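## Task

Put the block from the infeed plate into the vise so it lies flat on the two low parallel bars between the jaws, with its milled slot facing upward. Its long side must be pressed against the fixed jaw (the jaw not mounted on the air cylinder's rod), and one of its ends must be pressed against the work stop, the short rod between the jaws. Setting it down in the V-block to regrip is allowed. The result only counts if the part stays in place without the robot holding it at the end.

## Robot and tools

Robot: one FANUC CRX-5iA six-joint arm carrying a Robotiq 2F-140 two-finger gripper. The only camera is cam_wrist (504x504, fisheye), mounted on the hand. Occasionally a held part is briefly tugged or a loose object nudged. Knocking or placing anything off the table fails the scene.

Frame: the scene frame has its origin on the table top under the arm base. +z is up, and +y is to the left when facing along +x. The base may be slightly tilted. The state line gives end_effector_position in metres and end_effector_quat_wxyz. That point lies between the finger pads when closed. Fingertips extend about 33 mm past it when closed and about 9 mm when fully open. The fingers point along the gripper's +z axis and close along its y axis. The reported hand position can be somewhat off, more so at long reach.

execute_actions: the argument actions is a list with zero or one entry. An empty list only returns the current state. A wait is {"steps": N}, N up to 300 control steps (1/30 s each), counted from the previous result, with reply time included. A motion is {"rows": [...], "steps": N}, with up to 15 rows and N up to 15 (default 15). Each row is applied for one step, and the last row repeats if rows run out. pictures (true/false) toggles images. A refused call sends nothing.

Each row is one flat list of 9 numbers for the single arm, in this order: J1 waist, J2 shoulder, J3 elbow, J4 forearm roll, J5 wrist pitch, J6 wrist roll, then gripper position, gripper force_limit, gripper speed. The six joint values are absolute target angles in radians, in the same form as the Joint positions line. They are not offsets. Stated ranges: J1 -3.491..3.491, J2 -3.140..3.140, J3 -1.187..4.328, J4 -3.316..3.316, J5 -3.140..3.140, J6 -3.927..3.927. A target more than 0.010 past a limit, and farther out than the current angle, is refused. The true limits may differ by up to 0.010. Targets past the real limit are clipped, and the result may report "joint sent to its limit".

The gripper values are absolute settings, each in [-1, 1]. position: +1 is fully open (140 mm), the pads meet near -0.8, and -1 closes until blocked. force_limit on parts up to 40 mm wide: about 14 N at -1, 60 N at 0, 107 N at +1. speed: about 30 mm/s at -1, 140 at 0, 250 at +1.

To grip, send position -1 and confirm object_status = 2. Status codes: 0 moving; 1 blocked while opening; 2 blocked while closing; 3 reached target or pads met (a thin part may still be held). Fingers that have stopped only move again if position changes by at least 0.01, or if the object slips or is lost. To tighten a grip, raise force_limit and toggle position between -1 and -0.98. position_measured is in counts, not mm: 3 is open, 230 is closed. Closing pushes the fingertips about 24 mm farther from the arm, so leave that gap above surfaces.

Motion limits: max target speeds are 2.62 rad/s for J1 and J2, 3.14 for J3, and 3.93 for J4 to J6. Acceleration from rest takes 0.5 s, and joints are synchronised. Each step's target stays within a lead of the measured angle: 0.805 rad for J1 and J2, 0.966 for J3, 1.21 for J4 to J6. All targets are scaled back if they would move the hand more than 70 mm from its measured spot. Between calls the arm keeps heading for the last row sent until it nearly stops or a step is HELD.

Result lines:
- Joint positions and Joint velocities are in column order.
- HELD marks steps whose command was not sent, fully or partly.
- "joint command not followed" means the clearance check changed or blocked targets. Mounting blocks and posts count as part of the arm.
- Flange force is the estimated external force on the gripper, including held weight. It is noisy, especially after sudden stops, and "no reading" means no estimate is available.
- MOTOR HOT warns of heating. An OVER-TEMPERATURE FAULT brakes the arm until it cools.

Faults: a 10 s stop, with the rest of the call skipped, occurs if joint torque hits its load limit (152 N m for J1 to J3, 38 N m for J4 to J6, held weight included) or if external force reaches 150 N. Seat the part against the jaw and stop with gentle moves.

zoom_image: camera "cam_wrist", region [x0, y0, x1, y1] in pixels with the origin at top-left, at most 504x504. It returns a closer view of the latest image.

cam_wrist calibration (OpenCV fisheye): K=[[417.273,0,255.999],[0,416.438,250.776],[0,0,1]], D=[-0.03,0,0,0]. Its pose follows from joint readings, with errors of about 0.5 degrees and 2.5 mm. Results with pictures list updated numbers.

read_manual returns licence texts only. finished_scene(scene) ends scene 1 or 2 irreversibly, grades it (the goal must hold after release), and gives the next task. Replying without a tool call ends all remaining scenes.

Each tool is called after ">>>" by a JSON object that holds its "op" and its "data", one argument or row to a line.

## Session

>>> {"op": "execute_actions", "data": {
  "actions": []
}}

Scene clock: 0.00 s of 6600.00 s.
end_effector_position=(+0.4093, -0.2455, +0.3056) position_measured=3 object_status=3 end_effector_quat_wxyz=(+0.527, -0.448, -0.480, -0.540)
Joint positions: [-0.784  1.231  0.854 -1.57  -2.744 -2.128]
Joint velocities: [-0.001  0.001  0.001 -0.     0.001 -0.   ]
Flange force (N, the push that the arm receives, along the gripper's own x y z axes): no reading
camera_calibration (this result's frames):
cam_wrist: T_world_to_cam=[[0.994261, 0.0560499, 0.0911204, -0.412836], [0.102358, -0.250778, -0.962618, 0.198984], [-0.0311037, 0.966421, -0.255076, 0.518781], [0, 0, 0, 1]] pos_world=[0.406235, -0.42832, 0.361491]

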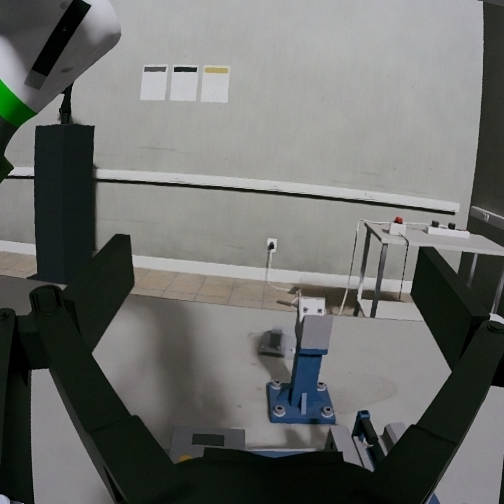

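>>> {"op": "execute_actions", "data": {
  "actions": [
    {"rows": [[-0.784,0.2,0.5,-1.57,-2.2,-1.0,1,-1,0]], "steps": 15}
  ],
  "pictures": false
}}

>>> {"op": "execute_actions", "data": {
  "actions": [
    {"steps": 15}
  ],
  "pictures": false
}}

Scene clock: 4.73 s of 6600.00 s.
end_effector_position=(+0.5383, -0.1703, +0.3575) position_measured=3 object_status=3 end_effector_quat_wxyz=(-0.314, +0.333, +0.685, +0.568)
Joint positions: [-0.784  0.853  0.712 -1.57  -2.527 -1.677]
Joint velocities: [-0.001 -0.995 -0.324  0.     0.495  1.025]
Flange force (N, the push that the arm receives, along the gripper's own x y z axes): [0.2 -2.3 5.0]
Steps of this call (steps 1 to 90: nothing new was sent; then 1.23 s passed at rest; steps 91 to 105: all 15 steps of this action). Readings (joint positions | what the end effector reports):
91: [-0.784 1.231 0.853 -1.570 -2.744 -2.128] | position_measured=3 object_status=3
92: [-0.784 1.227 0.852 -1.570 -2.742 -2.122] | position_measured=3 object_status=3
94: [-0.784 1.202 0.841 -1.570 -2.725 -2.086] | position_measured=3 object_status=3
98: [-0.784 1.087 0.793 -1.570 -2.651 -1.933] | position_measured=3 object_status=3
105: the state above

Scene clock: 5.23 s of 6600.00 s.
end_effector_position=(+0.6579, -0.0336, +0.4472) position_measured=3 object_status=3 end_effector_quat_wxyz=(-0.053, +0.064, +0.862, +0.499)
Joint positions: [-0.784  0.341  0.546 -1.57  -2.27  -1.146]
Joint velocities: [ 0.    -1.025 -0.331 -0.001  0.51   1.057]
Flange force (N, the push that the arm receives, along the gripper's own x y z axes): [-1.4 -0.3 0.7]
Steps of this call (steps 1 to 15: the robot went on to your last target). Readings (joint positions | what the end effector reports):
1: [-0.784 0.820 0.701 -1.570 -2.510 -1.642] | position_measured=3 object_status=3
2: [-0.784 0.786 0.690 -1.570 -2.493 -1.607] | position_measured=3 object_status=3
4: [-0.784 0.718 0.668 -1.570 -2.459 -1.537] | position_measured=3 object_status=3
8: [-0.784 0.582 0.624 -1.570 -2.391 -1.396] | position_measured=3 object_status=3
15: the state above

>>> {"op": "execute_actions", "data": {
  "actions": [
    {"rows": [[0.504,-1.42,-0.61,0,-1.22,1.571,1,-1,0]], "steps": 15}
  ],
  "pictures": false
}}

>>> {"op": "execute_actions", "data": {
  "actions": [
    {"steps": 60}
  ]
}}

Scene clock: 8.97 s of 6600.00 s.
end_effector_position=(+0.5616, +0.0784, +0.3701) position_measured=3 object_status=3 end_effector_quat_wxyz=(-0.023, -0.261, +0.913, +0.314)
Joint positions: [-0.423 -0.161  0.093 -1.033 -1.829 -0.459]
Joint velocities: [ 1.047 -1.045 -0.984  1.433  0.847  1.56 ]
Flange force (N, the push that the arm receives, along the gripper's own x y z axes): [0.1 -9.3 1.3]
Steps of this call (steps 1 to 30: the robot went on to your last target; steps 31 to 90: nothing new was sent; then 0.23 s passed at rest; steps 91 to 105: all 15 steps of this action). Readings (joint positions | what the end effector reports):
91: [-0.784 0.200 0.500 -1.569 -2.200 -0.999] | position_measured=3 object_status=3
92: [-0.780 0.196 0.495 -1.563 -2.195 -0.993] | position_measured=3 object_status=3
94: [-0.755 0.171 0.465 -1.525 -2.164 -0.955] | position_measured=3 object_status=3
98: [-0.645 0.061 0.334 -1.362 -2.037 -0.792] | position_measured=3 object_status=3
105: the state above

Scene clock: 10.97 s of 6600.00 s.
end_effector_position=(+0.4685, +0.0423, +0.5047) position_measured=3 object_status=3 end_effector_quat_wxyz=(-0.032, +0.968, +0.181, +0.170)
Joint positions: [ 0.504 -1.42  -0.61   0.    -1.22   1.571]
Joint velocities: [ 0.     0.     0.002 -0.    -0.001 -0.001]
Flange force (N, the push that the arm receives, along the gripper's own x y z axes): no reading
Steps of this call (steps 1 to 45: the robot went on to your last target; steps 46 to 60: nothing new was sent). Readings (joint positions | what the end effector reports):
1: [-0.387 -0.197 0.060 -0.984 -1.800 -0.404] | position_measured=3 object_status=3
2: [-0.348 -0.236 0.026 -0.934 -1.771 -0.346] | position_measured=3 object_status=3
4: [-0.264 -0.320 -0.043 -0.833 -1.711 -0.220] | position_measured=3 object_status=3
8: [-0.059 -0.541 -0.195 -0.610 -1.580 0.112] | position_measured=3 object_status=3
60: the state above
The arm was judged still, so your last target was given up. Only a new action makes it travel on or press farther. Fingers that are still opening or closing keep moving.
camera_calibration (this result's frames):
cam_wrist: T_world_to_cam=[[0.40949, -0.911796, -0.0307595, -0.129565], [-0.910657, -0.410545, 0.0464431, 0.428876], [-0.0549748, 0.00899339, -0.998447, 0.720184], [0, 0, 0, 1]] pos_world=[0.483206, 0.0514589, 0.695162]

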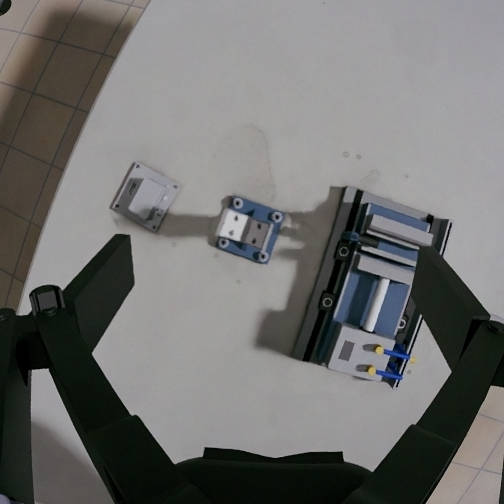

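>>> {"op": "zoom_image", "data": {
  "camera": "cam_wrist",
  "region": [95, 145, 195, 245]
}}

>>> {"op": "zoom_image", "data": {
  "camera": "cam_wrist",
  "region": [310, 170, 470, 330]
}}

Region (95, 145, 195, 245) of cam_wrist's 504x504 image, scaled by 5.040, with more detail than that image has.

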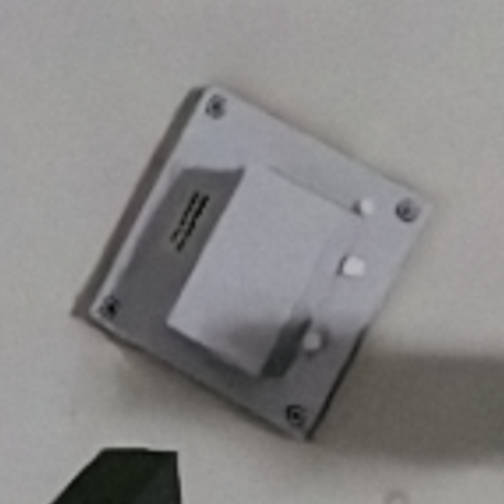

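Region (310, 170, 470, 330) of cam_wrist's 504x504 image, scaled by 3.150, with more detail than that image has.

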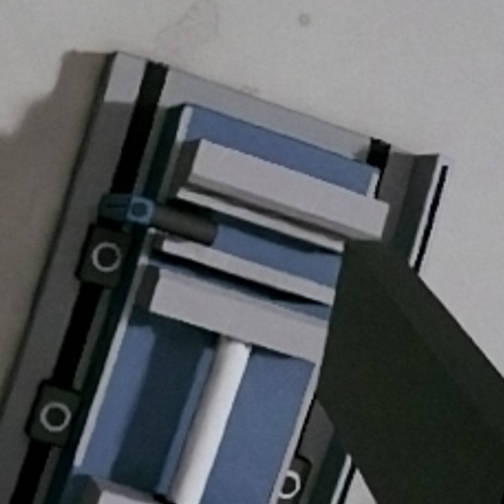

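>>> {"op": "execute_actions", "data": {
  "actions": [
    {"rows": [[1.014,-0.014,-0.1225,0.303,-1.09,1.10,1,-1,0]], "steps": 15}
  ],
  "pictures": false
}}

>>> {"op": "execute_actions", "data": {
  "actions": [
    {"steps": 45}
  ]
}}

Scene clock: 71.23 s of 6600.00 s.
end_effector_position=(+0.5705, +0.1121, +0.4643) position_measured=3 object_status=3 end_effector_quat_wxyz=(-0.053, +0.980, +0.169, +0.091)
Joint positions: [ 0.724 -1.    -0.399  0.131 -1.164  1.368]
Joint velocities: [ 0.439  1.122  0.42   0.259  0.111 -0.404]
Flange force (N, the push that the arm receives, along the gripper's own x y z axes): no reading
Steps of this call (steps 1 to 90: nothing new was sent; then 56.77 s passed at rest; steps 91 to 105: all 15 steps of this action). Readings (joint positions | what the end effector reports):
91: [0.504 -1.420 -0.610 0.000 -1.220 1.571] | position_measured=3 object_status=3
92: [0.507 -1.417 -0.608 0.002 -1.219 1.569] | position_measured=3 object_status=3
94: [0.523 -1.391 -0.592 0.011 -1.215 1.554] | position_measured=3 object_status=3
98: [0.596 -1.271 -0.522 0.055 -1.196 1.486] | position_measured=3 object_status=3
105: the state above

Scene clock: 72.73 s of 6600.00 s.
end_effector_position=(+0.5326, +0.2943, +0.1318) position_measured=3 object_status=3 end_effector_quat_wxyz=(+0.044, +0.952, +0.254, -0.168)
Joint positions: [ 1.014 -0.014 -0.122  0.303 -1.09   1.1  ]
Joint velocities: [-0.     0.     0.001 -0.    -0.001 -0.   ]
Flange force (N, the push that the arm receives, along the gripper's own x y z axes): [-3.2 -0.6 -0.5]
Steps of this call (steps 1 to 45: the robot went on to your last target). Readings (joint positions | what the end effector reports):
1: [0.739 -0.962 -0.386 0.140 -1.160 1.354] | position_measured=3 object_status=3
2: [0.752 -0.925 -0.373 0.148 -1.157 1.342] | position_measured=3 object_status=3
4: [0.777 -0.851 -0.349 0.162 -1.150 1.319] | position_measured=3 object_status=3
8: [0.819 -0.706 -0.308 0.187 -1.140 1.280] | position_measured=3 object_status=3
45: the state above
The arm was judged still, so your last target was given up. Only a new action makes it travel on or press farther. Fingers that are still opening or closing keep moving.
camera_calibration (this result's frames):
cam_wrist: T_world_to_cam=[[0.514241, -0.855749, -0.057002, -0.00637058], [-0.611389, -0.412386, 0.675383, 0.366281], [-0.601465, -0.312459, -0.735261, 0.700063], [0, 0, 0, 1]] pos_world=[0.64828, 0.364339, 0.266986]

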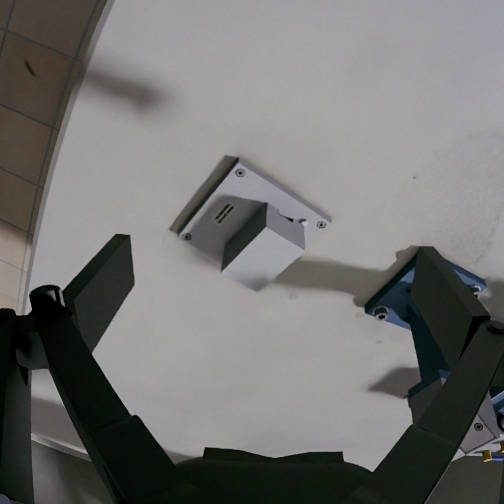

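>>> {"op": "zoom_image", "data": {
  "camera": "cam_wrist",
  "region": [160, 140, 340, 310]
}}

Region (160, 140, 340, 310) of cam_wrist's 504x504 image, scaled by 2.800, with more detail than that image has.

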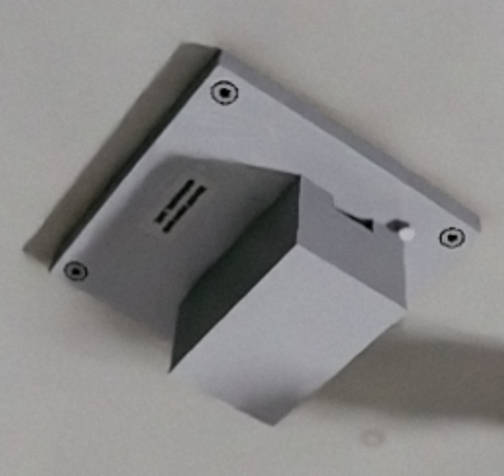

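>>> {"op": "execute_actions", "data": {
  "actions": [
    {"rows": [[1.014,-0.014,-0.1225,0.303,-1.09,-1.5,0.3,0.7,0]], "steps": 15}
  ],
  "pictures": false
}}

>>> {"op": "execute_actions", "data": {
  "actions": [
    {"rows": [[1.014,-0.014,-0.1225,0.303,-1.09,-1.5,0.3,0.7,0],[1.014,-0.014,-0.1225,0.303,-1.09,-1.5,0.3,0.7,0],[1.014,-0.014,-0.1225,0.303,-1.09,-1.5,0.3,0.7,0],[1.014,-0.014,-0.1225,0.303,-1.09,-1.5,0.3,0.7,0],[1.014,-0.014,-0.1225,0.303,-1.09,-1.5,0.3,0.7,0],[1.014,-0.014,-0.1225,0.303,-1.09,-1.5,0.3,0.7,0],[1.014,-0.014,-0.1225,0.303,-1.09,-1.5,0.3,0.7,0],[1.014,-0.014,-0.1225,0.303,-1.09,-1.5,0.3,0.7,0],[1.014,-0.014,-0.1225,0.303,-1.09,-1.5,0.3,0.7,0],[1.014,-0.014,-0.1225,0.303,-1.09,-1.5,0.3,0.7,0],[1.2,0.2,0.05,0.55,-1.4,-1.733,0.3,0.7,0]], "steps": 15}
  ],
  "pictures": false
}}

>>> {"op": "execute_actions", "data": {
  "actions": [
    {"steps": 12}
  ],
  "pictures": false
}}

Scene clock: 193.23 s of 6600.00 s.
end_effector_position=(+0.5325, +0.2943, +0.1318) position_measured=91 object_status=0 end_effector_quat_wxyz=(+0.111, +0.969, -0.173, -0.133)
Joint positions: [ 1.014 -0.014 -0.123  0.303 -1.09   0.225]
Joint velocities: [-0.001  0.001  0.001 -0.001  0.002 -3.648]
Flange force (N, the push that the arm receives, along the gripper's own x y z axes): [-4.2 2.9 0.2]
Steps of this call (steps 1 to 90: nothing new was sent; then 117.00 s passed at rest; steps 91 to 105: all 15 steps of this action). Readings (joint positions | what the end effector reports):
91: [1.014 -0.014 -0.123 0.303 -1.090 1.099] | position_measured=3 object_status=0
92: [1.014 -0.014 -0.123 0.303 -1.090 1.093] | position_measured=7 object_status=0
94: [1.014 -0.014 -0.123 0.303 -1.090 1.055] | position_measured=23 object_status=0
98: [1.014 -0.014 -0.123 0.303 -1.090 0.876] | position_measured=53 object_status=0
105: the state above

Scene clock: 193.73 s of 6600.00 s.
end_effector_position=(+0.5315, +0.2975, +0.1311) position_measured=91 object_status=3 end_effector_quat_wxyz=(-0.184, -0.545, +0.818, -0.003)
Joint positions: [ 1.035  0.01  -0.103  0.331 -1.124 -1.425]
Joint velocities: [ 0.373  0.427  0.347  0.491 -0.626 -2.147]
Flange force (N, the push that the arm receives, along the gripper's own x y z axes): [29.0 -0.3 -6.6]
Steps of this call (steps 1 to 15: all 15 steps of this action). Readings (joint positions | what the end effector reports):
1: [1.014 -0.014 -0.123 0.303 -1.090 0.099] | position_measured=91 object_status=0
2: [1.014 -0.014 -0.123 0.303 -1.090 -0.030] | position_measured=91 object_status=0
4: [1.014 -0.014 -0.123 0.303 -1.090 -0.286] | position_measured=91 object_status=3
8: [1.014 -0.014 -0.123 0.303 -1.090 -0.782] | position_measured=91 object_status=3
15: the state above

Scene clock: 194.13 s of 6600.00 s.
end_effector_position=(+0.5335, +0.3306, +0.1394) position_measured=91 object_status=3 end_effector_quat_wxyz=(-0.229, -0.524, +0.807, -0.147)
Joint positions: [ 1.2    0.2    0.05   0.55  -1.4   -1.733]
Joint velocities: [ 0.003 -0.002 -0.001  0.001 -0.002 -0.001]
Flange force (N, the push that the arm receives, along the gripper's own x y z axes): [-1.3 3.4 -0.5]
Steps of this call (steps 1 to 12: the robot went on to your last target). Readings (joint positions | what the end effector reports):
1: [1.050 0.027 -0.089 0.351 -1.150 -1.494] | position_measured=91 object_status=3
2: [1.070 0.050 -0.070 0.378 -1.183 -1.554] | position_measured=91 object_status=3
4: [1.123 0.112 -0.021 0.448 -1.272 -1.648] | position_measured=91 object_status=3
8: [1.194 0.193 0.044 0.541 -1.389 -1.731] | position_measured=91 object_status=3
12: the state above

>>> {"op": "execute_actions", "data": {
  "actions": [
    {"rows": [[1.3038,0.5132,0.094,0.7046,-1.5921,-1.733,0.3,0.7,0]], "steps": 15}
  ],
  "pictures": false
}}

>>> {"op": "execute_actions", "data": {
  "actions": [
    {"steps": 8}
  ]
}}

Scene clock: 196.83 s of 6600.00 s.
end_effector_position=(+0.4652, +0.3271, +0.0840) position_measured=91 object_status=3 end_effector_quat_wxyz=(-0.311, -0.612, +0.669, -0.285)
Joint positions: [ 1.303  0.512  0.094  0.704 -1.591 -1.733]
Joint velocities: [ 0.031  0.091  0.014  0.045 -0.058  0.   ]
Flange force (N, the push that the arm receives, along the gripper's own x y z axes): [-22.1 17.2 2.8]
Steps of this call (steps 1 to 30: the robot went on to your last target; steps 31 to 66: nothing new was sent; steps 67 to 81: all 15 steps of this action). Readings (joint positions | what the end effector reports):
67: [1.200 0.200 0.050 0.550 -1.400 -1.733] | position_measured=91 object_status=3
68: [1.201 0.204 0.051 0.552 -1.403 -1.733] | position_measured=91 object_status=3
70: [1.210 0.229 0.054 0.565 -1.418 -1.733] | position_measured=91 object_status=3
74: [1.250 0.349 0.071 0.624 -1.492 -1.733] | position_measured=91 object_status=3
81: the state above

Scene clock: 197.10 s of 6600.00 s.
end_effector_position=(+0.4651, +0.3273, +0.0840) position_measured=91 object_status=3 end_effector_quat_wxyz=(+0.311, +0.613, -0.668, +0.285)
Joint positions: [ 1.304  0.513  0.094  0.705 -1.592 -1.733]
Joint velocities: [ 0.     0.001  0.001  0.001  0.    -0.   ]
Flange force (N, the push that the arm receives, along the gripper's own x y z axes): [4.9 0.3 0.3]
Steps of this call (steps 1 to 8: the robot went on to your last target). Readings (joint positions | what the end effector reports):
1: [1.304 0.513 0.094 0.704 -1.592 -1.733] | position_measured=91 object_status=3
2: [1.304 0.513 0.094 0.705 -1.592 -1.733] | position_measured=91 object_status=3
4: [1.304 0.513 0.094 0.705 -1.592 -1.733] | position_measured=91 object_status=3
8: the state above
camera_calibration (this result's frames):
cam_wrist: T_world_to_cam=[[-0.999646, 0.0265931, 0.00018298, 0.464422], [0.0235408, 0.888069, -0.459107, -0.254734], [-0.0123716, -0.45894, -0.888381, 0.421396], [0, 0, 0, 1]] pos_world=[0.475468, 0.407266, 0.257325]

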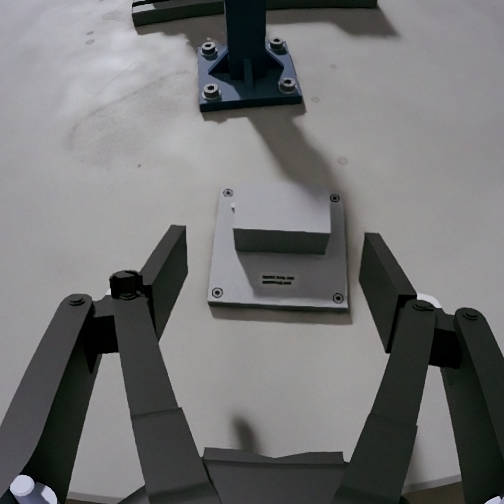

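>>> {"op": "execute_actions", "data": {
  "actions": [
    {"rows": [[1.2633,0.5171,0.035,0.7235,-1.5209,-1.7474,0.3,0.7,0]], "steps": 14}
  ]
}}

Scene clock: 202.03 s of 6600.00 s.
end_effector_position=(+0.4629, +0.3015, +0.0584) position_measured=91 object_status=3 end_effector_quat_wxyz=(+0.311, +0.613, -0.668, +0.286)
Joint positions: [ 1.263  0.517  0.035  0.724 -1.521 -1.747]
Joint velocities: [ 0.     0.001  0.001  0.001  0.002 -0.   ]
Flange force (N, the push that the arm receives, along the gripper's own x y z axes): [1.1 -0.6 -0.1]
Steps of this call (steps 1 to 15: the robot went on to your last target; steps 16 to 90: nothing new was sent; then 1.47 s passed at rest; steps 91 to 104: all 14 steps of this action). Readings (joint positions | what the end effector reports):
91: [1.304 0.513 0.094 0.705 -1.592 -1.733] | position_measured=91 object_status=3
92: [1.301 0.513 0.089 0.706 -1.587 -1.734] | position_measured=91 object_status=3
94: [1.281 0.515 0.060 0.715 -1.552 -1.741] | position_measured=91 object_status=3
98: [1.263 0.517 0.035 0.724 -1.521 -1.747] | position_measured=91 object_status=3
104: the state above
camera_calibration (this result's frames):
cam_wrist: T_world_to_cam=[[-0.999667, 0.0258115, -0.000770196, 0.463132], [0.0232777, 0.88782, -0.459602, -0.243305], [-0.0111792, -0.459467, -0.888125, 0.386466], [0, 0, 0, 1]] pos_world=[0.472962, 0.381625, 0.231763]

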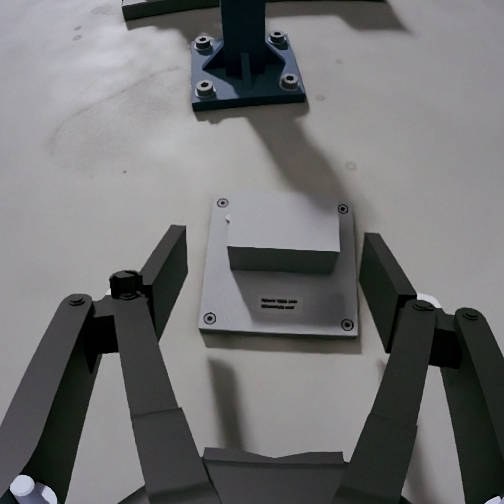

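>>> {"op": "execute_actions", "data": {
  "actions": [
    {"rows": [[1.265,0.517,0.026,0.723,-1.514,-1.754,0.3,0.7,0],[1.263,0.5172,0.017,0.724,-1.506,-1.759,0.3,0.7,0],[1.259,0.5176,0.0105,0.726,-1.499,-1.761,0.3,0.7,0],[1.255,0.518,0.0045,0.728,-1.492,-1.7625,0.3,0.7,0],[1.251,0.5184,-0.0015,0.73,-1.485,-1.764,0.3,0.7,0],[1.247,0.5187,-0.0075,0.732,-1.478,-1.7655,0.3,0.7,0],[1.2432,0.5191,-0.0136,0.7339,-1.4715,-1.7671,0.3,0.7,0]], "steps": 15}
  ]
}}

Scene clock: 218.23 s of 6600.00 s.
end_effector_position=(+0.4551, +0.2840, +0.0427) position_measured=91 object_status=3 end_effector_quat_wxyz=(+0.311, +0.613, -0.668, +0.285)
Joint positions: [ 1.243  0.519 -0.014  0.734 -1.472 -1.767]
Joint velocities: [-0.     0.002 -0.    -0.     0.    -0.   ]
Flange force (N, the push that the arm receives, along the gripper's own x y z axes): [1.8 -0.4 0.4]
Steps of this call (steps 1 to 15: the robot went on to your last target; steps 16 to 90: nothing new was sent; then 12.70 s passed at rest; steps 91 to 105: all 15 steps of this action). Readings (joint positions | what the end effector reports):
91: [1.263 0.517 0.035 0.723 -1.521 -1.748] | position_measured=91 object_status=3
92: [1.264 0.517 0.031 0.723 -1.517 -1.751] | position_measured=91 object_status=3
94: [1.262 0.517 0.015 0.724 -1.504 -1.759] | position_measured=91 object_status=3
98: [1.245 0.518 -0.010 0.733 -1.475 -1.766] | position_measured=91 object_status=3
105: the state above
camera_calibration (this result's frames):
cam_wrist: T_world_to_cam=[[-0.999657, 0.0262003, 0.000298541, 0.455682], [0.0231338, 0.887891, -0.459472, -0.234829], [-0.0123034, -0.459308, -0.888192, 0.364821], [0, 0, 0, 1]] pos_world=[0.465446, 0.364129, 0.215997]

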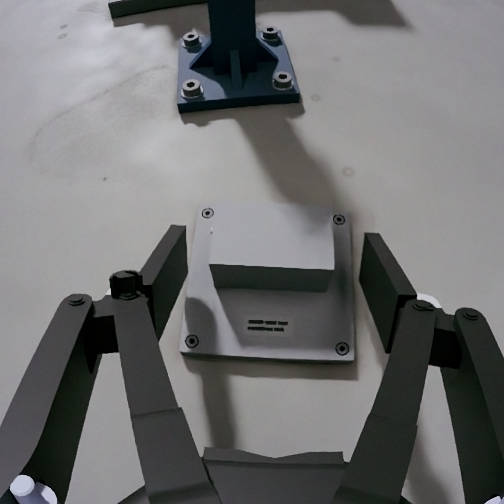

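>>> {"op": "execute_actions", "data": {
  "actions": [
    {"rows": [[1.2432,0.5191,-0.0136,0.7339,-1.4715,-1.7671,-1,0.7,-0.4]], "steps": 15}
  ]
}}

Scene clock: 221.73 s of 6600.00 s.
end_effector_position=(+0.4550, +0.2840, +0.0426) position_measured=146 object_status=0 end_effector_quat_wxyz=(+0.311, +0.613, -0.668, +0.285)
Joint positions: [ 1.243  0.519 -0.014  0.734 -1.471 -1.767]
Joint velocities: [ 0.002 -0.002  0.002 -0.001 -0.001  0.   ]
Flange force (N, the push that the arm receives, along the gripper's own x y z axes): [14.4 1.5 -17.0]
Steps of this call (steps 1 to 15: the robot went on to your last target; steps 16 to 90: nothing new was sent; steps 91 to 105: all 15 steps of this action). Readings (joint positions | what the end effector reports):
91: [1.243 0.519 -0.014 0.734 -1.471 -1.767] | position_measured=91 object_status=0
92: [1.243 0.519 -0.014 0.734 -1.471 -1.767] | position_measured=94 object_status=0
94: [1.243 0.519 -0.014 0.734 -1.471 -1.767] | position_measured=104 object_status=0
98: [1.243 0.519 -0.014 0.734 -1.471 -1.767] | position_measured=125 object_status=0
105: the state above
camera_calibration (this result's frames):
cam_wrist: T_world_to_cam=[[-0.999656, 0.0262409, 0.000433176, 0.455577], [0.0231067, 0.887843, -0.459567, -0.234777], [-0.012444, -0.459399, -0.888143, 0.364842], [0, 0, 0, 1]] pos_world=[0.465385, 0.364098, 0.215939]

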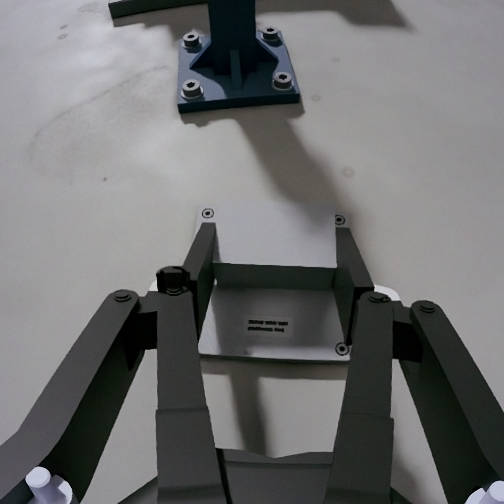

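>>> {"op": "execute_actions", "data": {
  "actions": [
    {"rows": [[1.246,0.519,-0.0095,0.7326,-1.4762,-1.7661,-1,0.7,-0.4],[1.25,0.5185,-0.004,0.731,-1.483,-1.765,-1,0.7,-0.4],[1.257,0.518,0.006,0.7275,-1.495,-1.762,-1,0.7,-0.4],[1.267,0.517,0.021,0.723,-1.513,-1.759,-1,0.7,-0.4],[1.28,0.5155,0.04,0.7165,-1.536,-1.754,-1,0.7,-0.4],[1.295,0.514,0.062,0.71,-1.563,-1.749,-1,0.7,-0.4],[1.3107,0.5126,0.0848,0.7024,-1.59,-1.743,-1,0.7,-0.4]], "steps": 13}
  ]
}}

Scene clock: 295.67 s of 6600.00 s.
end_effector_position=(+0.4596, +0.3275, +0.0837) position_measured=146 object_status=2 end_effector_quat_wxyz=(+0.311, +0.613, -0.668, +0.286)
Joint positions: [ 1.311  0.513  0.085  0.702 -1.59  -1.743]
Joint velocities: [ 0.     0.     0.002  0.    -0.002  0.   ]
Flange force (N, the push that the arm receives, along the gripper's own x y z axes): [0.3 -0.6 -1.1]
Steps of this call (steps 1 to 15: the robot went on to your last target; steps 16 to 90: nothing new was sent; then 70.50 s passed at rest; steps 91 to 103: all 13 steps of this action). Readings (joint positions | what the end effector reports):
91: [1.243 0.519 -0.013 0.734 -1.472 -1.767] | position_measured=146 object_status=2
92: [1.245 0.519 -0.011 0.733 -1.474 -1.767] | position_measured=146 object_status=2
94: [1.253 0.519 0.001 0.729 -1.488 -1.764] | position_measured=146 object_status=2
98: [1.292 0.515 0.057 0.711 -1.557 -1.750] | position_measured=146 object_status=2
103: the state above
camera_calibration (this result's frames):
cam_wrist: T_world_to_cam=[[-0.999669, 0.0257288, 0.000273496, 0.459206], [0.0227243, 0.887817, -0.459636, -0.254441], [-0.0120687, -0.459477, -0.888107, 0.421271], [0, 0, 0, 1]] pos_world=[0.46992, 0.407647, 0.257058]

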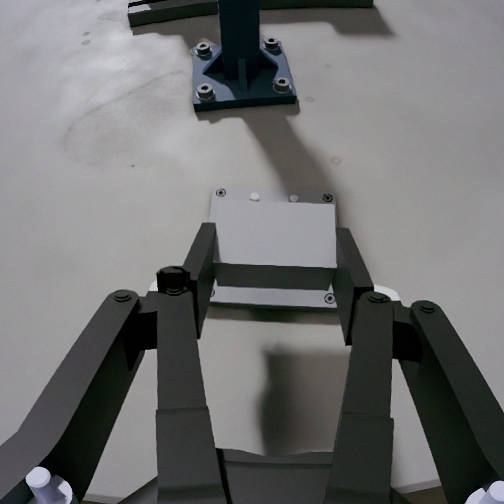

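>>> {"op": "execute_actions", "data": {
  "actions": [
    {"rows": [[1.4864,0.1748,-0.6102,0.7588,-1.2689,-1.743,-1,0.7,-0.4],[1.4864,0.1748,-0.6102,0.7588,-1.2689,-1.743,-1,0.7,-0.4],[1.4864,0.1748,-0.6102,0.7588,-1.2689,-1.743,-1,0.7,-0.4],[1.4864,0.1748,-0.6102,0.7588,-1.2689,-1.743,-1,0.7,-0.4],[1.4864,0.1748,-0.6102,0.7588,-1.2689,-1.743,-1,0.7,-0.4],[1.4864,0.1748,-0.6102,0.7588,-1.2689,-1.743,-1,0.7,-0.4],[1.4864,0.1748,-0.6102,0.7588,-1.2689,-1.743,-1,0.7,-0.4],[1.4864,0.1748,-0.6102,0.7588,-1.2689,-1.743,-1,0.7,-0.4],[1.4864,0.1748,-0.6102,0.7588,-1.2689,-1.743,-1,0.7,-0.4],[1.4864,0.1748,-0.6102,0.7588,-1.2689,-1.743,-1,0.7,-0.4],[1.4864,0.1748,-0.6102,0.7588,-1.2689,-1.743,-1,0.7,-0.4],[1.4864,0.1748,-0.6102,0.7588,-1.2689,1.102,-1,0.7,-0.4]], "steps": 15}
  ],
  "pictures": false
}}

>>> {"op": "execute_actions", "data": {
  "actions": [
    {"steps": 40}
  ]
}}

Scene clock: 303.13 s of 6600.00 s.
end_effector_position=(+0.3651, +0.2628, +0.1036) position_measured=146 object_status=2 end_effector_quat_wxyz=(+0.296, +0.729, -0.574, +0.226)
Joint positions: [ 1.433  0.274 -0.42   0.741 -1.367 -1.705]
Joint velocities: [ 0.176 -0.325 -0.889  0.053  0.323  0.745]
Flange force (N, the push that the arm receives, along the gripper's own x y z axes): [20.7 6.0 6.8]
Steps of this call (steps 1 to 15: the robot went on to your last target; steps 16 to 100: nothing new was sent; then 3.63 s passed at rest; steps 101 to 115: all 15 steps of this action). Readings (joint positions | what the end effector reports):
101: [1.311 0.513 0.085 0.702 -1.590 -1.743] | position_measured=146 object_status=2
102: [1.312 0.511 0.080 0.703 -1.589 -1.743] | position_measured=146 object_status=2
104: [1.320 0.496 0.049 0.705 -1.574 -1.743] | position_measured=146 object_status=2
108: [1.356 0.426 -0.095 0.717 -1.507 -1.743] | position_measured=146 object_status=2
115: the state above

Scene clock: 304.47 s of 6600.00 s.
end_effector_position=(+0.3261, +0.2338, +0.1099) position_measured=146 object_status=2 end_effector_quat_wxyz=(+0.238, +0.663, +0.666, -0.245)
Joint positions: [ 1.486  0.175 -0.61   0.759 -1.269  1.102]
Joint velocities: [ 0.001 -0.001  0.002 -0.    -0.     0.001]
Flange force (N, the push that the arm receives, along the gripper's own x y z axes): [-1.2 0.3 0.3]
Steps of this call (steps 1 to 40: the robot went on to your last target). Readings (joint positions | what the end effector reports):
1: [1.438 0.263 -0.446 0.743 -1.356 -1.675] | position_measured=146 object_status=2
2: [1.444 0.254 -0.466 0.745 -1.347 -1.636] | position_measured=146 object_status=2
4: [1.453 0.237 -0.496 0.748 -1.330 -1.533] | position_measured=146 object_status=2
8: [1.466 0.213 -0.541 0.752 -1.306 -1.222] | position_measured=146 object_status=2
40: the state above
camera_calibration (this result's frames):
cam_wrist: T_world_to_cam=[[0.997495, 0.000941428, -0.07073, -0.309564], [0.0632406, -0.459831, 0.885752, -0.0021877], [-0.0316899, -0.888006, -0.458738, 0.459223], [0, 0, 0, 1]] pos_world=[0.32348, 0.407078, 0.190705]

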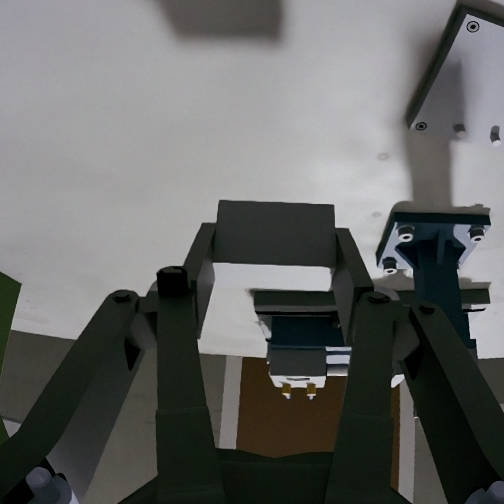

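>>> {"op": "execute_actions", "data": {
  "actions": [
    {"rows": [[1.3937,0.318,-0.5533,0.8414,-1.1669,1.0737,-1,0.7,-0.4]], "steps": 15}
  ]
}}

Scene clock: 307.37 s of 6600.00 s.
end_effector_position=(+0.3299, +0.2400, +0.0480) position_measured=146 object_status=2 end_effector_quat_wxyz=(+0.241, +0.664, +0.665, -0.242)
Joint positions: [ 1.394  0.318 -0.553  0.841 -1.167  1.074]
Joint velocities: [-0.001 -0.     0.    -0.     0.001  0.   ]
Flange force (N, the push that the arm receives, along the gripper's own x y z axes): [-0.4 -0.7 -0.1]
Steps of this call (steps 1 to 30: the robot went on to your last target; steps 31 to 72: nothing new was sent; steps 73 to 87: all 15 steps of this action). Readings (joint positions | what the end effector reports):
73: [1.486 0.175 -0.610 0.759 -1.269 1.102] | position_measured=146 object_status=2
74: [1.484 0.178 -0.609 0.761 -1.266 1.101] | position_measured=146 object_status=2
76: [1.467 0.203 -0.599 0.776 -1.248 1.096] | position_measured=146 object_status=2
80: [1.409 0.295 -0.562 0.828 -1.183 1.078] | position_measured=146 object_status=2
87: the state above
camera_calibration (this result's frames):
cam_wrist: T_world_to_cam=[[0.998152, 0.00101949, -0.0607606, -0.318406], [0.0544051, -0.460444, 0.88602, 0.0583452], [-0.0270736, -0.887688, -0.459649, 0.434856], [0, 0, 0, 1]] pos_world=[0.326416, 0.413206, 0.12884]

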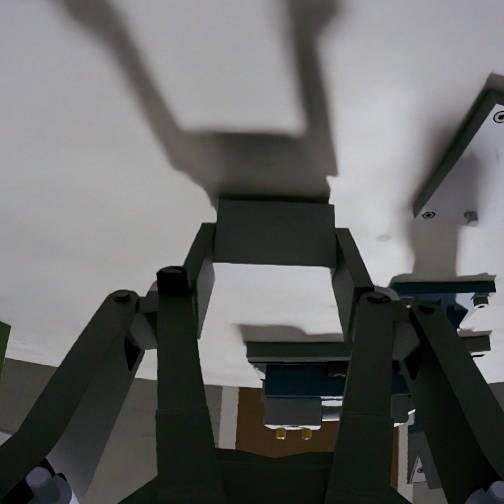

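>>> {"op": "execute_actions", "data": {
  "actions": [
    {"rows": [[1.39299,0.3191,-0.55286,0.84204,-1.16612,1.07348,-1,0.7,-0.4],[1.39228,0.3202,-0.55242,0.84267,-1.16533,1.07326,-1,0.7,-0.4],[1.39156,0.3213,-0.55199,0.84331,-1.16455,1.07304,-1,0.7,-0.4],[1.39085,0.32241,-0.55155,0.84394,-1.16376,1.07282,-1,0.7,-0.4],[1.39014,0.32351,-0.55111,0.84458,-1.16298,1.0726,-1,0.7,-0.4]], "steps": 10}
  ],
  "pictures": false
}}

>>> {"op": "execute_actions", "data": {
  "actions": [
    {"rows": [[1.38914,0.32505,-0.5505,0.84547,-1.16188,1.07229,-1,0.7,-0.4]], "steps": 7}
  ],
  "pictures": false
}}

Scene clock: 313.93 s of 6600.00 s.
end_effector_position=(+0.3298, +0.2400, +0.0454) position_measured=146 object_status=2 end_effector_quat_wxyz=(+0.241, +0.664, +0.665, -0.242)
Joint positions: [ 1.39   0.324 -0.551  0.845 -1.163  1.073]
Joint velocities: [ 0.    -0.    -0.002  0.     0.001  0.   ]
Flange force (N, the push that the arm receives, along the gripper's own x y z axes): [-1.6 0.1 1.5]
Steps of this call (steps 1 to 15: the robot went on to your last target; steps 16 to 90: nothing new was sent; then 3.23 s passed at rest; steps 91 to 100: all 10 steps of this action). Readings (joint positions | what the end effector reports):
91: [1.394 0.318 -0.553 0.841 -1.167 1.074] | position_measured=146 object_status=2
92: [1.393 0.319 -0.553 0.842 -1.166 1.074] | position_measured=146 object_status=2
94: [1.392 0.321 -0.552 0.843 -1.165 1.073] | position_measured=146 object_status=2
98: [1.390 0.324 -0.551 0.845 -1.163 1.073] | position_measured=146 object_status=2
100: the state above

Scene clock: 314.17 s of 6600.00 s.
end_effector_position=(+0.3298, +0.2400, +0.0447) position_measured=146 object_status=2 end_effector_quat_wxyz=(+0.241, +0.664, +0.665, -0.242)
Joint positions: [ 1.389  0.325 -0.551  0.845 -1.162  1.072]
Joint velocities: [ 0.001  0.    -0.003  0.    -0.001 -0.   ]
Flange force (N, the push that the arm receives, along the gripper's own x y z axes): [0.1 1.2 0.2]
Steps of this call (steps 1 to 7: all 7 steps of this action). Readings (joint positions | what the end effector reports):
1: [1.390 0.324 -0.551 0.845 -1.163 1.073] | position_measured=146 object_status=2
2: [1.389 0.325 -0.551 0.845 -1.162 1.072] | position_measured=146 object_status=2
4: [1.389 0.325 -0.551 0.845 -1.162 1.072] | position_measured=146 object_status=2
7: the state above

>>> {"op": "execute_actions", "data": {
  "actions": [
    {"rows": [[1.38814,0.32659,-0.54989,0.84636,-1.16078,1.07198,-1,0.7,-0.4]], "steps": 7}
  ],
  "pictures": false
}}

Scene clock: 316.83 s of 6600.00 s.
end_effector_position=(+0.3298, +0.2400, +0.0440) position_measured=146 object_status=2 end_effector_quat_wxyz=(+0.241, +0.664, +0.665, -0.242)
Joint positions: [ 1.388  0.327 -0.55   0.846 -1.161  1.072]
Joint velocities: [ 0.    -0.001 -0.002 -0.001 -0.001  0.   ]
Flange force (N, the push that the arm receives, along the gripper's own x y z axes): [-1.0 0.5 1.4]
Steps of this call (steps 1 to 15: the robot went on to your last target; steps 16 to 73: nothing new was sent; steps 74 to 80: all 7 steps of this action). Readings (joint positions | what the end effector reports):
74: [1.389 0.325 -0.550 0.846 -1.162 1.072] | position_measured=146 object_status=2
75: [1.388 0.326 -0.550 0.846 -1.161 1.072] | position_measured=146 object_status=2
77: [1.388 0.327 -0.550 0.846 -1.161 1.072] | position_measured=146 object_status=2
80: the state above

>>> {"op": "execute_actions", "data": {
  "actions": [
    {"rows": [[1.38714,0.32813,-0.54928,0.84725,-1.15968,1.07167,-1,0.7,-0.4]], "steps": 7}
  ],
  "pictures": false
}}

Scene clock: 319.20 s of 6600.00 s.
end_effector_position=(+0.3299, +0.2400, +0.0433) position_measured=146 object_status=2 end_effector_quat_wxyz=(+0.241, +0.664, +0.665, -0.242)
Joint positions: [ 1.387  0.328 -0.549  0.847 -1.16   1.072]
Joint velocities: [0.001 0.001 0.001 0.001 0.    0.001]
Flange force (N, the push that the arm receives, along the gripper's own x y z axes): [-1.0 0.6 1.2]
Steps of this call (steps 1 to 15: the robot went on to your last target; steps 16 to 64: nothing new was sent; steps 65 to 71: all 7 steps of this action). Readings (joint positions | what the end effector reports):
65: [1.388 0.327 -0.550 0.846 -1.161 1.072] | position_measured=146 object_status=2
66: [1.387 0.328 -0.549 0.847 -1.160 1.072] | position_measured=146 object_status=2
68: [1.387 0.328 -0.549 0.847 -1.160 1.072] | position_measured=146 object_status=2
71: the state above

>>> {"op": "execute_actions", "data": {
  "actions": [
    {"rows": [[1.38614,0.32967,-0.54867,0.84814,-1.15858,1.07136,-1,0.7,-0.4]], "steps": 7}
  ],
  "pictures": false
}}

Scene clock: 321.90 s of 6600.00 s.
end_effector_position=(+0.3299, +0.2399, +0.0427) position_measured=146 object_status=2 end_effector_quat_wxyz=(+0.242, +0.664, +0.665, -0.242)
Joint positions: [ 1.386  0.33  -0.549  0.848 -1.159  1.071]
Joint velocities: [-0.001 -0.    -0.     0.     0.001 -0.   ]
Flange force (N, the push that the arm receives, along the gripper's own x y z axes): [-22.5 -6.0 -38.3]
Steps of this call (steps 1 to 15: the robot went on to your last target; steps 16 to 74: nothing new was sent; steps 75 to 81: all 7 steps of this action). Readings (joint positions | what the end effector reports):
75: [1.387 0.328 -0.549 0.847 -1.160 1.072] | position_measured=146 object_status=2
76: [1.386 0.329 -0.549 0.848 -1.159 1.071] | position_measured=146 object_status=2
78: [1.386 0.329 -0.549 0.848 -1.159 1.071] | position_measured=146 object_status=2
81: the state above

Contact. Back off slightly, release and lift.

>>> {"op": "execute_actions", "data": {
  "actions": [
    {"rows": [[1.38664,0.3289,-0.54898,0.8477,-1.15913,1.0715,-1,0.7,-0.4],[1.38664,0.3289,-0.54898,0.8477,-1.15913,1.0715,-1,0.7,-0.4],[1.38664,0.3289,-0.54898,0.8477,-1.15913,1.0715,0.3,0.7,0],[1.38664,0.3289,-0.54898,0.8477,-1.15913,1.0715,0.3,0.7,0],[1.38664,0.3289,-0.54898,0.8477,-1.15913,1.0715,0.3,0.7,0],[1.38664,0.3289,-0.54898,0.8477,-1.15913,1.0715,0.3,0.7,0],[1.38664,0.3289,-0.54898,0.8477,-1.15913,1.0715,0.3,0.7,0],[1.38664,0.3289,-0.54898,0.8477,-1.15913,1.0715,0.3,0.7,0],[1.38664,0.3289,-0.54898,0.8477,-1.15913,1.0715,0.3,0.7,0],[1.38664,0.3289,-0.54898,0.8477,-1.15913,1.0715,0.3,0.7,0],[1.38664,0.3289,-0.54898,0.8477,-1.15913,1.0715,0.3,0.7,0],[1.4864,0.1748,-0.6102,0.7588,-1.2689,1.102,0.3,0.7,0]], "steps": 15}
  ],
  "pictures": false
}}

>>> {"op": "execute_actions", "data": {
  "actions": [
    {"steps": 12}
  ]
}}

Scene clock: 329.83 s of 6600.00 s.
end_effector_position=(+0.3295, +0.2397, +0.0562) position_measured=91 object_status=0 end_effector_quat_wxyz=(+0.241, +0.664, +0.665, -0.242)
Joint positions: [ 1.406  0.3   -0.561  0.831 -1.18   1.077]
Joint velocities: [ 0.35  -0.541 -0.213 -0.308 -0.386  0.107]
Flange force (N, the push that the arm receives, along the gripper's own x y z axes): [23.0 0.1 12.8]
Steps of this call (steps 1 to 15: the robot went on to your last target; steps 16 to 90: nothing new was sent; then 4.43 s passed at rest; steps 91 to 105: all 15 steps of this action). Readings (joint positions | what the end effector reports):
91: [1.386 0.330 -0.549 0.848 -1.159 1.071] | position_measured=146 object_status=2
92: [1.386 0.330 -0.549 0.848 -1.159 1.071] | position_measured=146 object_status=2
94: [1.386 0.330 -0.549 0.848 -1.158 1.072] | position_measured=146 object_status=0
98: [1.387 0.330 -0.549 0.848 -1.158 1.072] | position_measured=112 object_status=0
105: the state above

Scene clock: 330.23 s of 6600.00 s.
end_effector_position=(+0.3261, +0.2338, +0.1099) position_measured=91 object_status=3 end_effector_quat_wxyz=(+0.238, +0.663, +0.666, -0.245)
Joint positions: [ 1.486  0.175 -0.61   0.759 -1.269  1.102]
Joint velocities: [ 0.001  0.001 -0.003 -0.    -0.001  0.   ]
Flange force (N, the push that the arm receives, along the gripper's own x y z axes): [-2.6 0.5 1.4]
Steps of this call (steps 1 to 12: the robot went on to your last target). Readings (joint positions | what the end effector reports):
1: [1.420 0.278 -0.569 0.818 -1.195 1.082] | position_measured=91 object_status=0
2: [1.437 0.251 -0.580 0.803 -1.214 1.087] | position_measured=91 object_status=3
4: [1.468 0.204 -0.599 0.776 -1.248 1.096] | position_measured=91 object_status=3
8: [1.486 0.175 -0.610 0.759 -1.269 1.102] | position_measured=91 object_status=3
12: the state above
camera_calibration (this result's frames):
cam_wrist: T_world_to_cam=[[0.997492, 0.000963863, -0.0707672, -0.309545], [0.0632866, -0.459757, 0.885787, -0.00220143], [-0.0316819, -0.888044, -0.458665, 0.459181], [0, 0, 0, 1]] pos_world=[0.323456, 0.407059, 0.190654]

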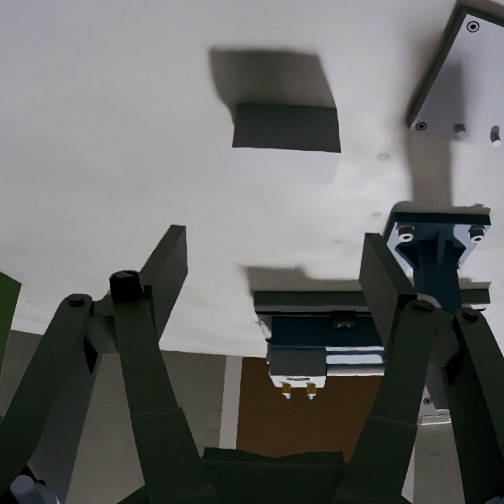

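>>> {"op": "execute_actions", "data": {
  "actions": [
    {"rows": [[0.6,-0.8,-0.5,-0.3,-1.2,1.4,0.3,0.7,0]], "steps": 15}
  ],
  "pictures": false
}}

>>> {"op": "execute_actions", "data": {
  "actions": [
    {"rows": [[0.6,-0.8,-0.5,-0.3,-1.2,1.4,0.3,0.7,0]], "steps": 10}
  ],
  "pictures": false
}}

>>> {"op": "execute_actions", "data": {
  "actions": [
    {"rows": [[-0.15,0.1,-0.49,-1.3,-1.35,1.65,0.3,0.7,0]], "steps": 15}
  ],
  "pictures": false
}}

>>> {"op": "execute_actions", "data": {
  "actions": [
    {"steps": 25}
  ]
}}

Scene clock: 384.90 s of 6600.00 s.
end_effector_position=(+0.3507, +0.1350, +0.1974) position_measured=91 object_status=3 end_effector_quat_wxyz=(+0.073, +0.890, +0.330, -0.306)
Joint positions: [ 1.041 -0.302 -0.554  0.219 -1.234  1.254]
Joint velocities: [-1.243 -1.402  0.154 -1.449  0.095  0.409]
Flange force (N, the push that the arm receives, along the gripper's own x y z axes): [-2.8 4.7 -5.0]
Steps of this call (steps 1 to 30: the robot went on to your last target; steps 31 to 90: nothing new was sent; then 51.17 s passed at rest; steps 91 to 105: all 15 steps of this action). Readings (joint positions | what the end effector reports):
91: [1.486 0.174 -0.610 0.758 -1.269 1.102] | position_measured=91 object_status=3
92: [1.482 0.171 -0.610 0.753 -1.269 1.104] | position_measured=91 object_status=3
94: [1.457 0.145 -0.606 0.720 -1.267 1.113] | position_measured=91 object_status=3
98: [1.337 0.026 -0.590 0.567 -1.257 1.156] | position_measured=91 object_status=3
105: the state above

Scene clock: 385.23 s of 6600.00 s.
end_effector_position=(+0.4024, +0.1593, +0.2997) position_measured=91 object_status=3 end_effector_quat_wxyz=(-0.103, +0.975, +0.104, -0.167)
Joint positions: [ 0.68  -0.709 -0.51  -0.205 -1.206  1.373]
Joint velocities: [-0.839 -0.947  0.104 -0.974  0.063  0.275]
Flange force (N, the push that the arm receives, along the gripper's own x y z axes): no reading
Steps of this call (steps 1 to 10: all 10 steps of this action). Readings (joint positions | what the end effector reports):
1: [1.000 -0.349 -0.549 0.171 -1.231 1.268] | position_measured=91 object_status=3
2: [0.959 -0.395 -0.544 0.123 -1.228 1.281] | position_measured=91 object_status=3
4: [0.883 -0.481 -0.535 0.033 -1.222 1.306] | position_measured=91 object_status=3
8: [0.743 -0.639 -0.518 -0.132 -1.211 1.353] | position_measured=91 object_status=3
10: the state above

Scene clock: 385.73 s of 6600.00 s.
end_effector_position=(+0.3660, +0.1992, +0.2684) position_measured=91 object_status=3 end_effector_quat_wxyz=(-0.214, +0.943, -0.138, -0.217)
Joint positions: [ 0.256 -0.546 -0.499 -0.762 -1.267  1.515]
Joint velocities: [-0.877  1.402  0.021 -1.15  -0.18   0.29 ]
Flange force (N, the push that the arm receives, along the gripper's own x y z axes): [-7.8 -10.0 -0.9]
Steps of this call (steps 1 to 15: all 15 steps of this action). Readings (joint positions | what the end effector reports):
1: [0.654 -0.739 -0.507 -0.236 -1.204 1.382] | position_measured=91 object_status=3
2: [0.627 -0.762 -0.505 -0.269 -1.204 1.391] | position_measured=91 object_status=3
4: [0.572 -0.792 -0.505 -0.343 -1.207 1.410] | position_measured=91 object_status=3
8: [0.457 -0.783 -0.503 -0.495 -1.225 1.448] | position_measured=91 object_status=3
15: the state above

Scene clock: 386.57 s of 6600.00 s.
end_effector_position=(+0.3669, +0.1754, +0.1363) position_measured=91 object_status=3 end_effector_quat_wxyz=(-0.302, +0.759, -0.509, -0.273)
Joint positions: [-0.15  0.1  -0.49 -1.3  -1.35  1.65]
Joint velocities: [-0.001 -0.     0.001 -0.     0.001 -0.   ]
Flange force (N, the push that the arm receives, along the gripper's own x y z axes): [-5.1 -3.1 0.7]
Steps of this call (steps 1 to 25: the robot went on to your last target). Readings (joint positions | what the end effector reports):
1: [0.226 -0.498 -0.498 -0.802 -1.273 1.525] | position_measured=91 object_status=3
2: [0.195 -0.449 -0.498 -0.843 -1.279 1.535] | position_measured=91 object_status=3
4: [0.131 -0.347 -0.496 -0.928 -1.292 1.557] | position_measured=91 object_status=3
8: [0.002 -0.142 -0.493 -1.099 -1.319 1.599] | position_measured=91 object_status=3
25: the state above
camera_calibration (this result's frames):
cam_wrist: T_world_to_cam=[[-0.927303, -0.288655, -0.238301, 0.431563], [-0.315954, 0.262253, 0.911809, -0.0460765], [-0.200703, 0.920816, -0.334389, 0.148533], [0, 0, 0, 1]] pos_world=[0.415442, -0.000115693, 0.194523]

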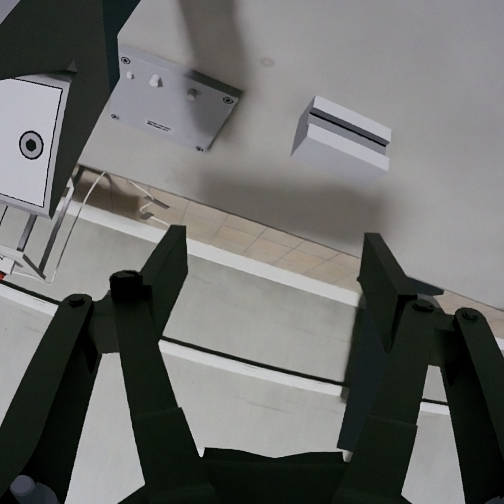

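>>> {"op": "execute_actions", "data": {
  "actions": [
    {"rows": [[-0.2292,0.4233,-0.486,-1.4276,-1.3734,1.6663,0.3,0.7,0]], "steps": 15}
  ],
  "pictures": false
}}

>>> {"op": "execute_actions", "data": {
  "actions": [
    {"rows": [[-0.15,0.451,-0.4775,-1.4944,-1.3243,1.6812,0.3,0.7,0]], "steps": 15}
  ]
}}

Scene clock: 391.20 s of 6600.00 s.
end_effector_position=(+0.3298, +0.1492, +0.0756) position_measured=91 object_status=3 end_effector_quat_wxyz=(-0.299, +0.642, -0.640, -0.299)
Joint positions: [-0.229  0.421 -0.486 -1.427 -1.373  1.666]
Joint velocities: [-0.032  0.13   0.002 -0.052 -0.01   0.006]
Flange force (N, the push that the arm receives, along the gripper's own x y z axes): [19.1 14.0 7.1]
Steps of this call (steps 1 to 30: the robot went on to your last target; steps 31 to 90: nothing new was sent; then 1.13 s passed at rest; steps 91 to 105: all 15 steps of this action). Readings (joint positions | what the end effector reports):
91: [-0.150 0.100 -0.490 -1.300 -1.350 1.650] | position_measured=91 object_status=3
92: [-0.151 0.104 -0.490 -1.302 -1.350 1.650] | position_measured=91 object_status=3
94: [-0.157 0.129 -0.490 -1.312 -1.351 1.651] | position_measured=91 object_status=3
98: [-0.187 0.249 -0.488 -1.359 -1.361 1.658] | position_measured=91 object_status=3
105: the state above

Scene clock: 391.70 s of 6600.00 s.
end_effector_position=(+0.3306, +0.1764, +0.0520) position_measured=91 object_status=3 end_effector_quat_wxyz=(-0.299, +0.641, -0.640, -0.299)
Joint positions: [-0.15   0.451 -0.478 -1.494 -1.324  1.681]
Joint velocities: [ 0.001  0.001  0.002 -0.001 -0.     0.001]
Flange force (N, the push that the arm receives, along the gripper's own x y z axes): [-3.5 -3.2 -0.1]
Steps of this call (steps 1 to 15: all 15 steps of this action). Readings (joint positions | what the end effector reports):
1: [-0.229 0.423 -0.486 -1.428 -1.373 1.666] | position_measured=91 object_status=3
2: [-0.225 0.424 -0.485 -1.431 -1.372 1.667] | position_measured=91 object_status=3
4: [-0.200 0.433 -0.483 -1.453 -1.356 1.672] | position_measured=91 object_status=3
8: [-0.151 0.451 -0.478 -1.494 -1.325 1.681] | position_measured=91 object_status=3
15: the state above
camera_calibration (this result's frames):
cam_wrist: T_world_to_cam=[[-0.998195, 0.00998764, -0.0592248, 0.339473], [-0.0535764, 0.297608, 0.953184, -0.0760557], [0.0271458, 0.954636, -0.296536, 0.0288705], [0, 0, 0, 1]] pos_world=[0.334001, -0.00831658, 0.101161]

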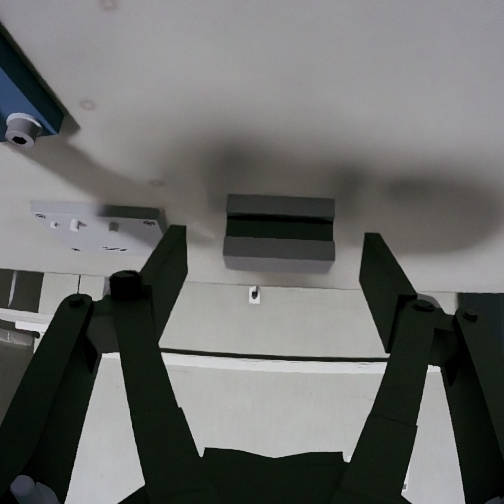

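>>> {"op": "execute_actions", "data": {
  "actions": [
    {"rows": [[-0.141,0.454,-0.4766,-1.5018,-1.3188,1.6829,0.3,0.7,0],[-0.1324,0.4571,-0.4756,-1.5092,-1.3134,1.6845,0.3,0.7,0],[-0.1236,0.4602,-0.4747,-1.5167,-1.3079,1.6862,0.3,0.7,0],[-0.1148,0.4633,-0.4738,-1.5241,-1.3024,1.6878,0.3,0.7,0],[-0.106,0.4663,-0.4728,-1.5315,-1.297,1.6895,0.3,0.7,0],[-0.0972,0.4694,-0.4719,-1.5389,-1.2915,1.6911,0.3,0.7,0]], "steps": 13}
  ]
}}

Scene clock: 399.00 s of 6600.00 s.
end_effector_position=(+0.3295, +0.1954, +0.0372) position_measured=91 object_status=3 end_effector_quat_wxyz=(-0.299, +0.641, -0.641, -0.300)
Joint positions: [-0.097  0.469 -0.472 -1.539 -1.292  1.691]
Joint velocities: [ 0.002 -0.004  0.    -0.001 -0.001 -0.   ]
Flange force (N, the push that the arm receives, along the gripper's own x y z axes): [-2.5 -2.8 -0.8]
Steps of this call (steps 1 to 15: the robot went on to your last target; steps 16 to 90: nothing new was sent; then 3.87 s passed at rest; steps 91 to 103: all 13 steps of this action). Readings (joint positions | what the end effector reports):
91: [-0.150 0.451 -0.477 -1.495 -1.324 1.681] | position_measured=91 object_status=3
92: [-0.146 0.452 -0.477 -1.497 -1.322 1.682] | position_measured=91 object_status=3
94: [-0.130 0.458 -0.475 -1.511 -1.312 1.685] | position_measured=91 object_status=3
98: [-0.099 0.469 -0.472 -1.537 -1.293 1.691] | position_measured=91 object_status=3
103: the state above
camera_calibration (this result's frames):
cam_wrist: T_world_to_cam=[[-0.998294, 0.0100617, -0.0575077, 0.337286], [-0.0518954, 0.298301, 0.95306, -0.0683463], [0.0267441, 0.954419, -0.29727, 0.00666339], [0, 0, 0, 1]] pos_world=[0.332986, 0.0106344, 0.0865155]

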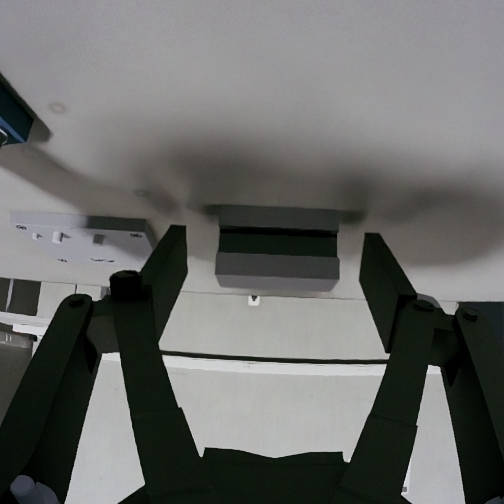

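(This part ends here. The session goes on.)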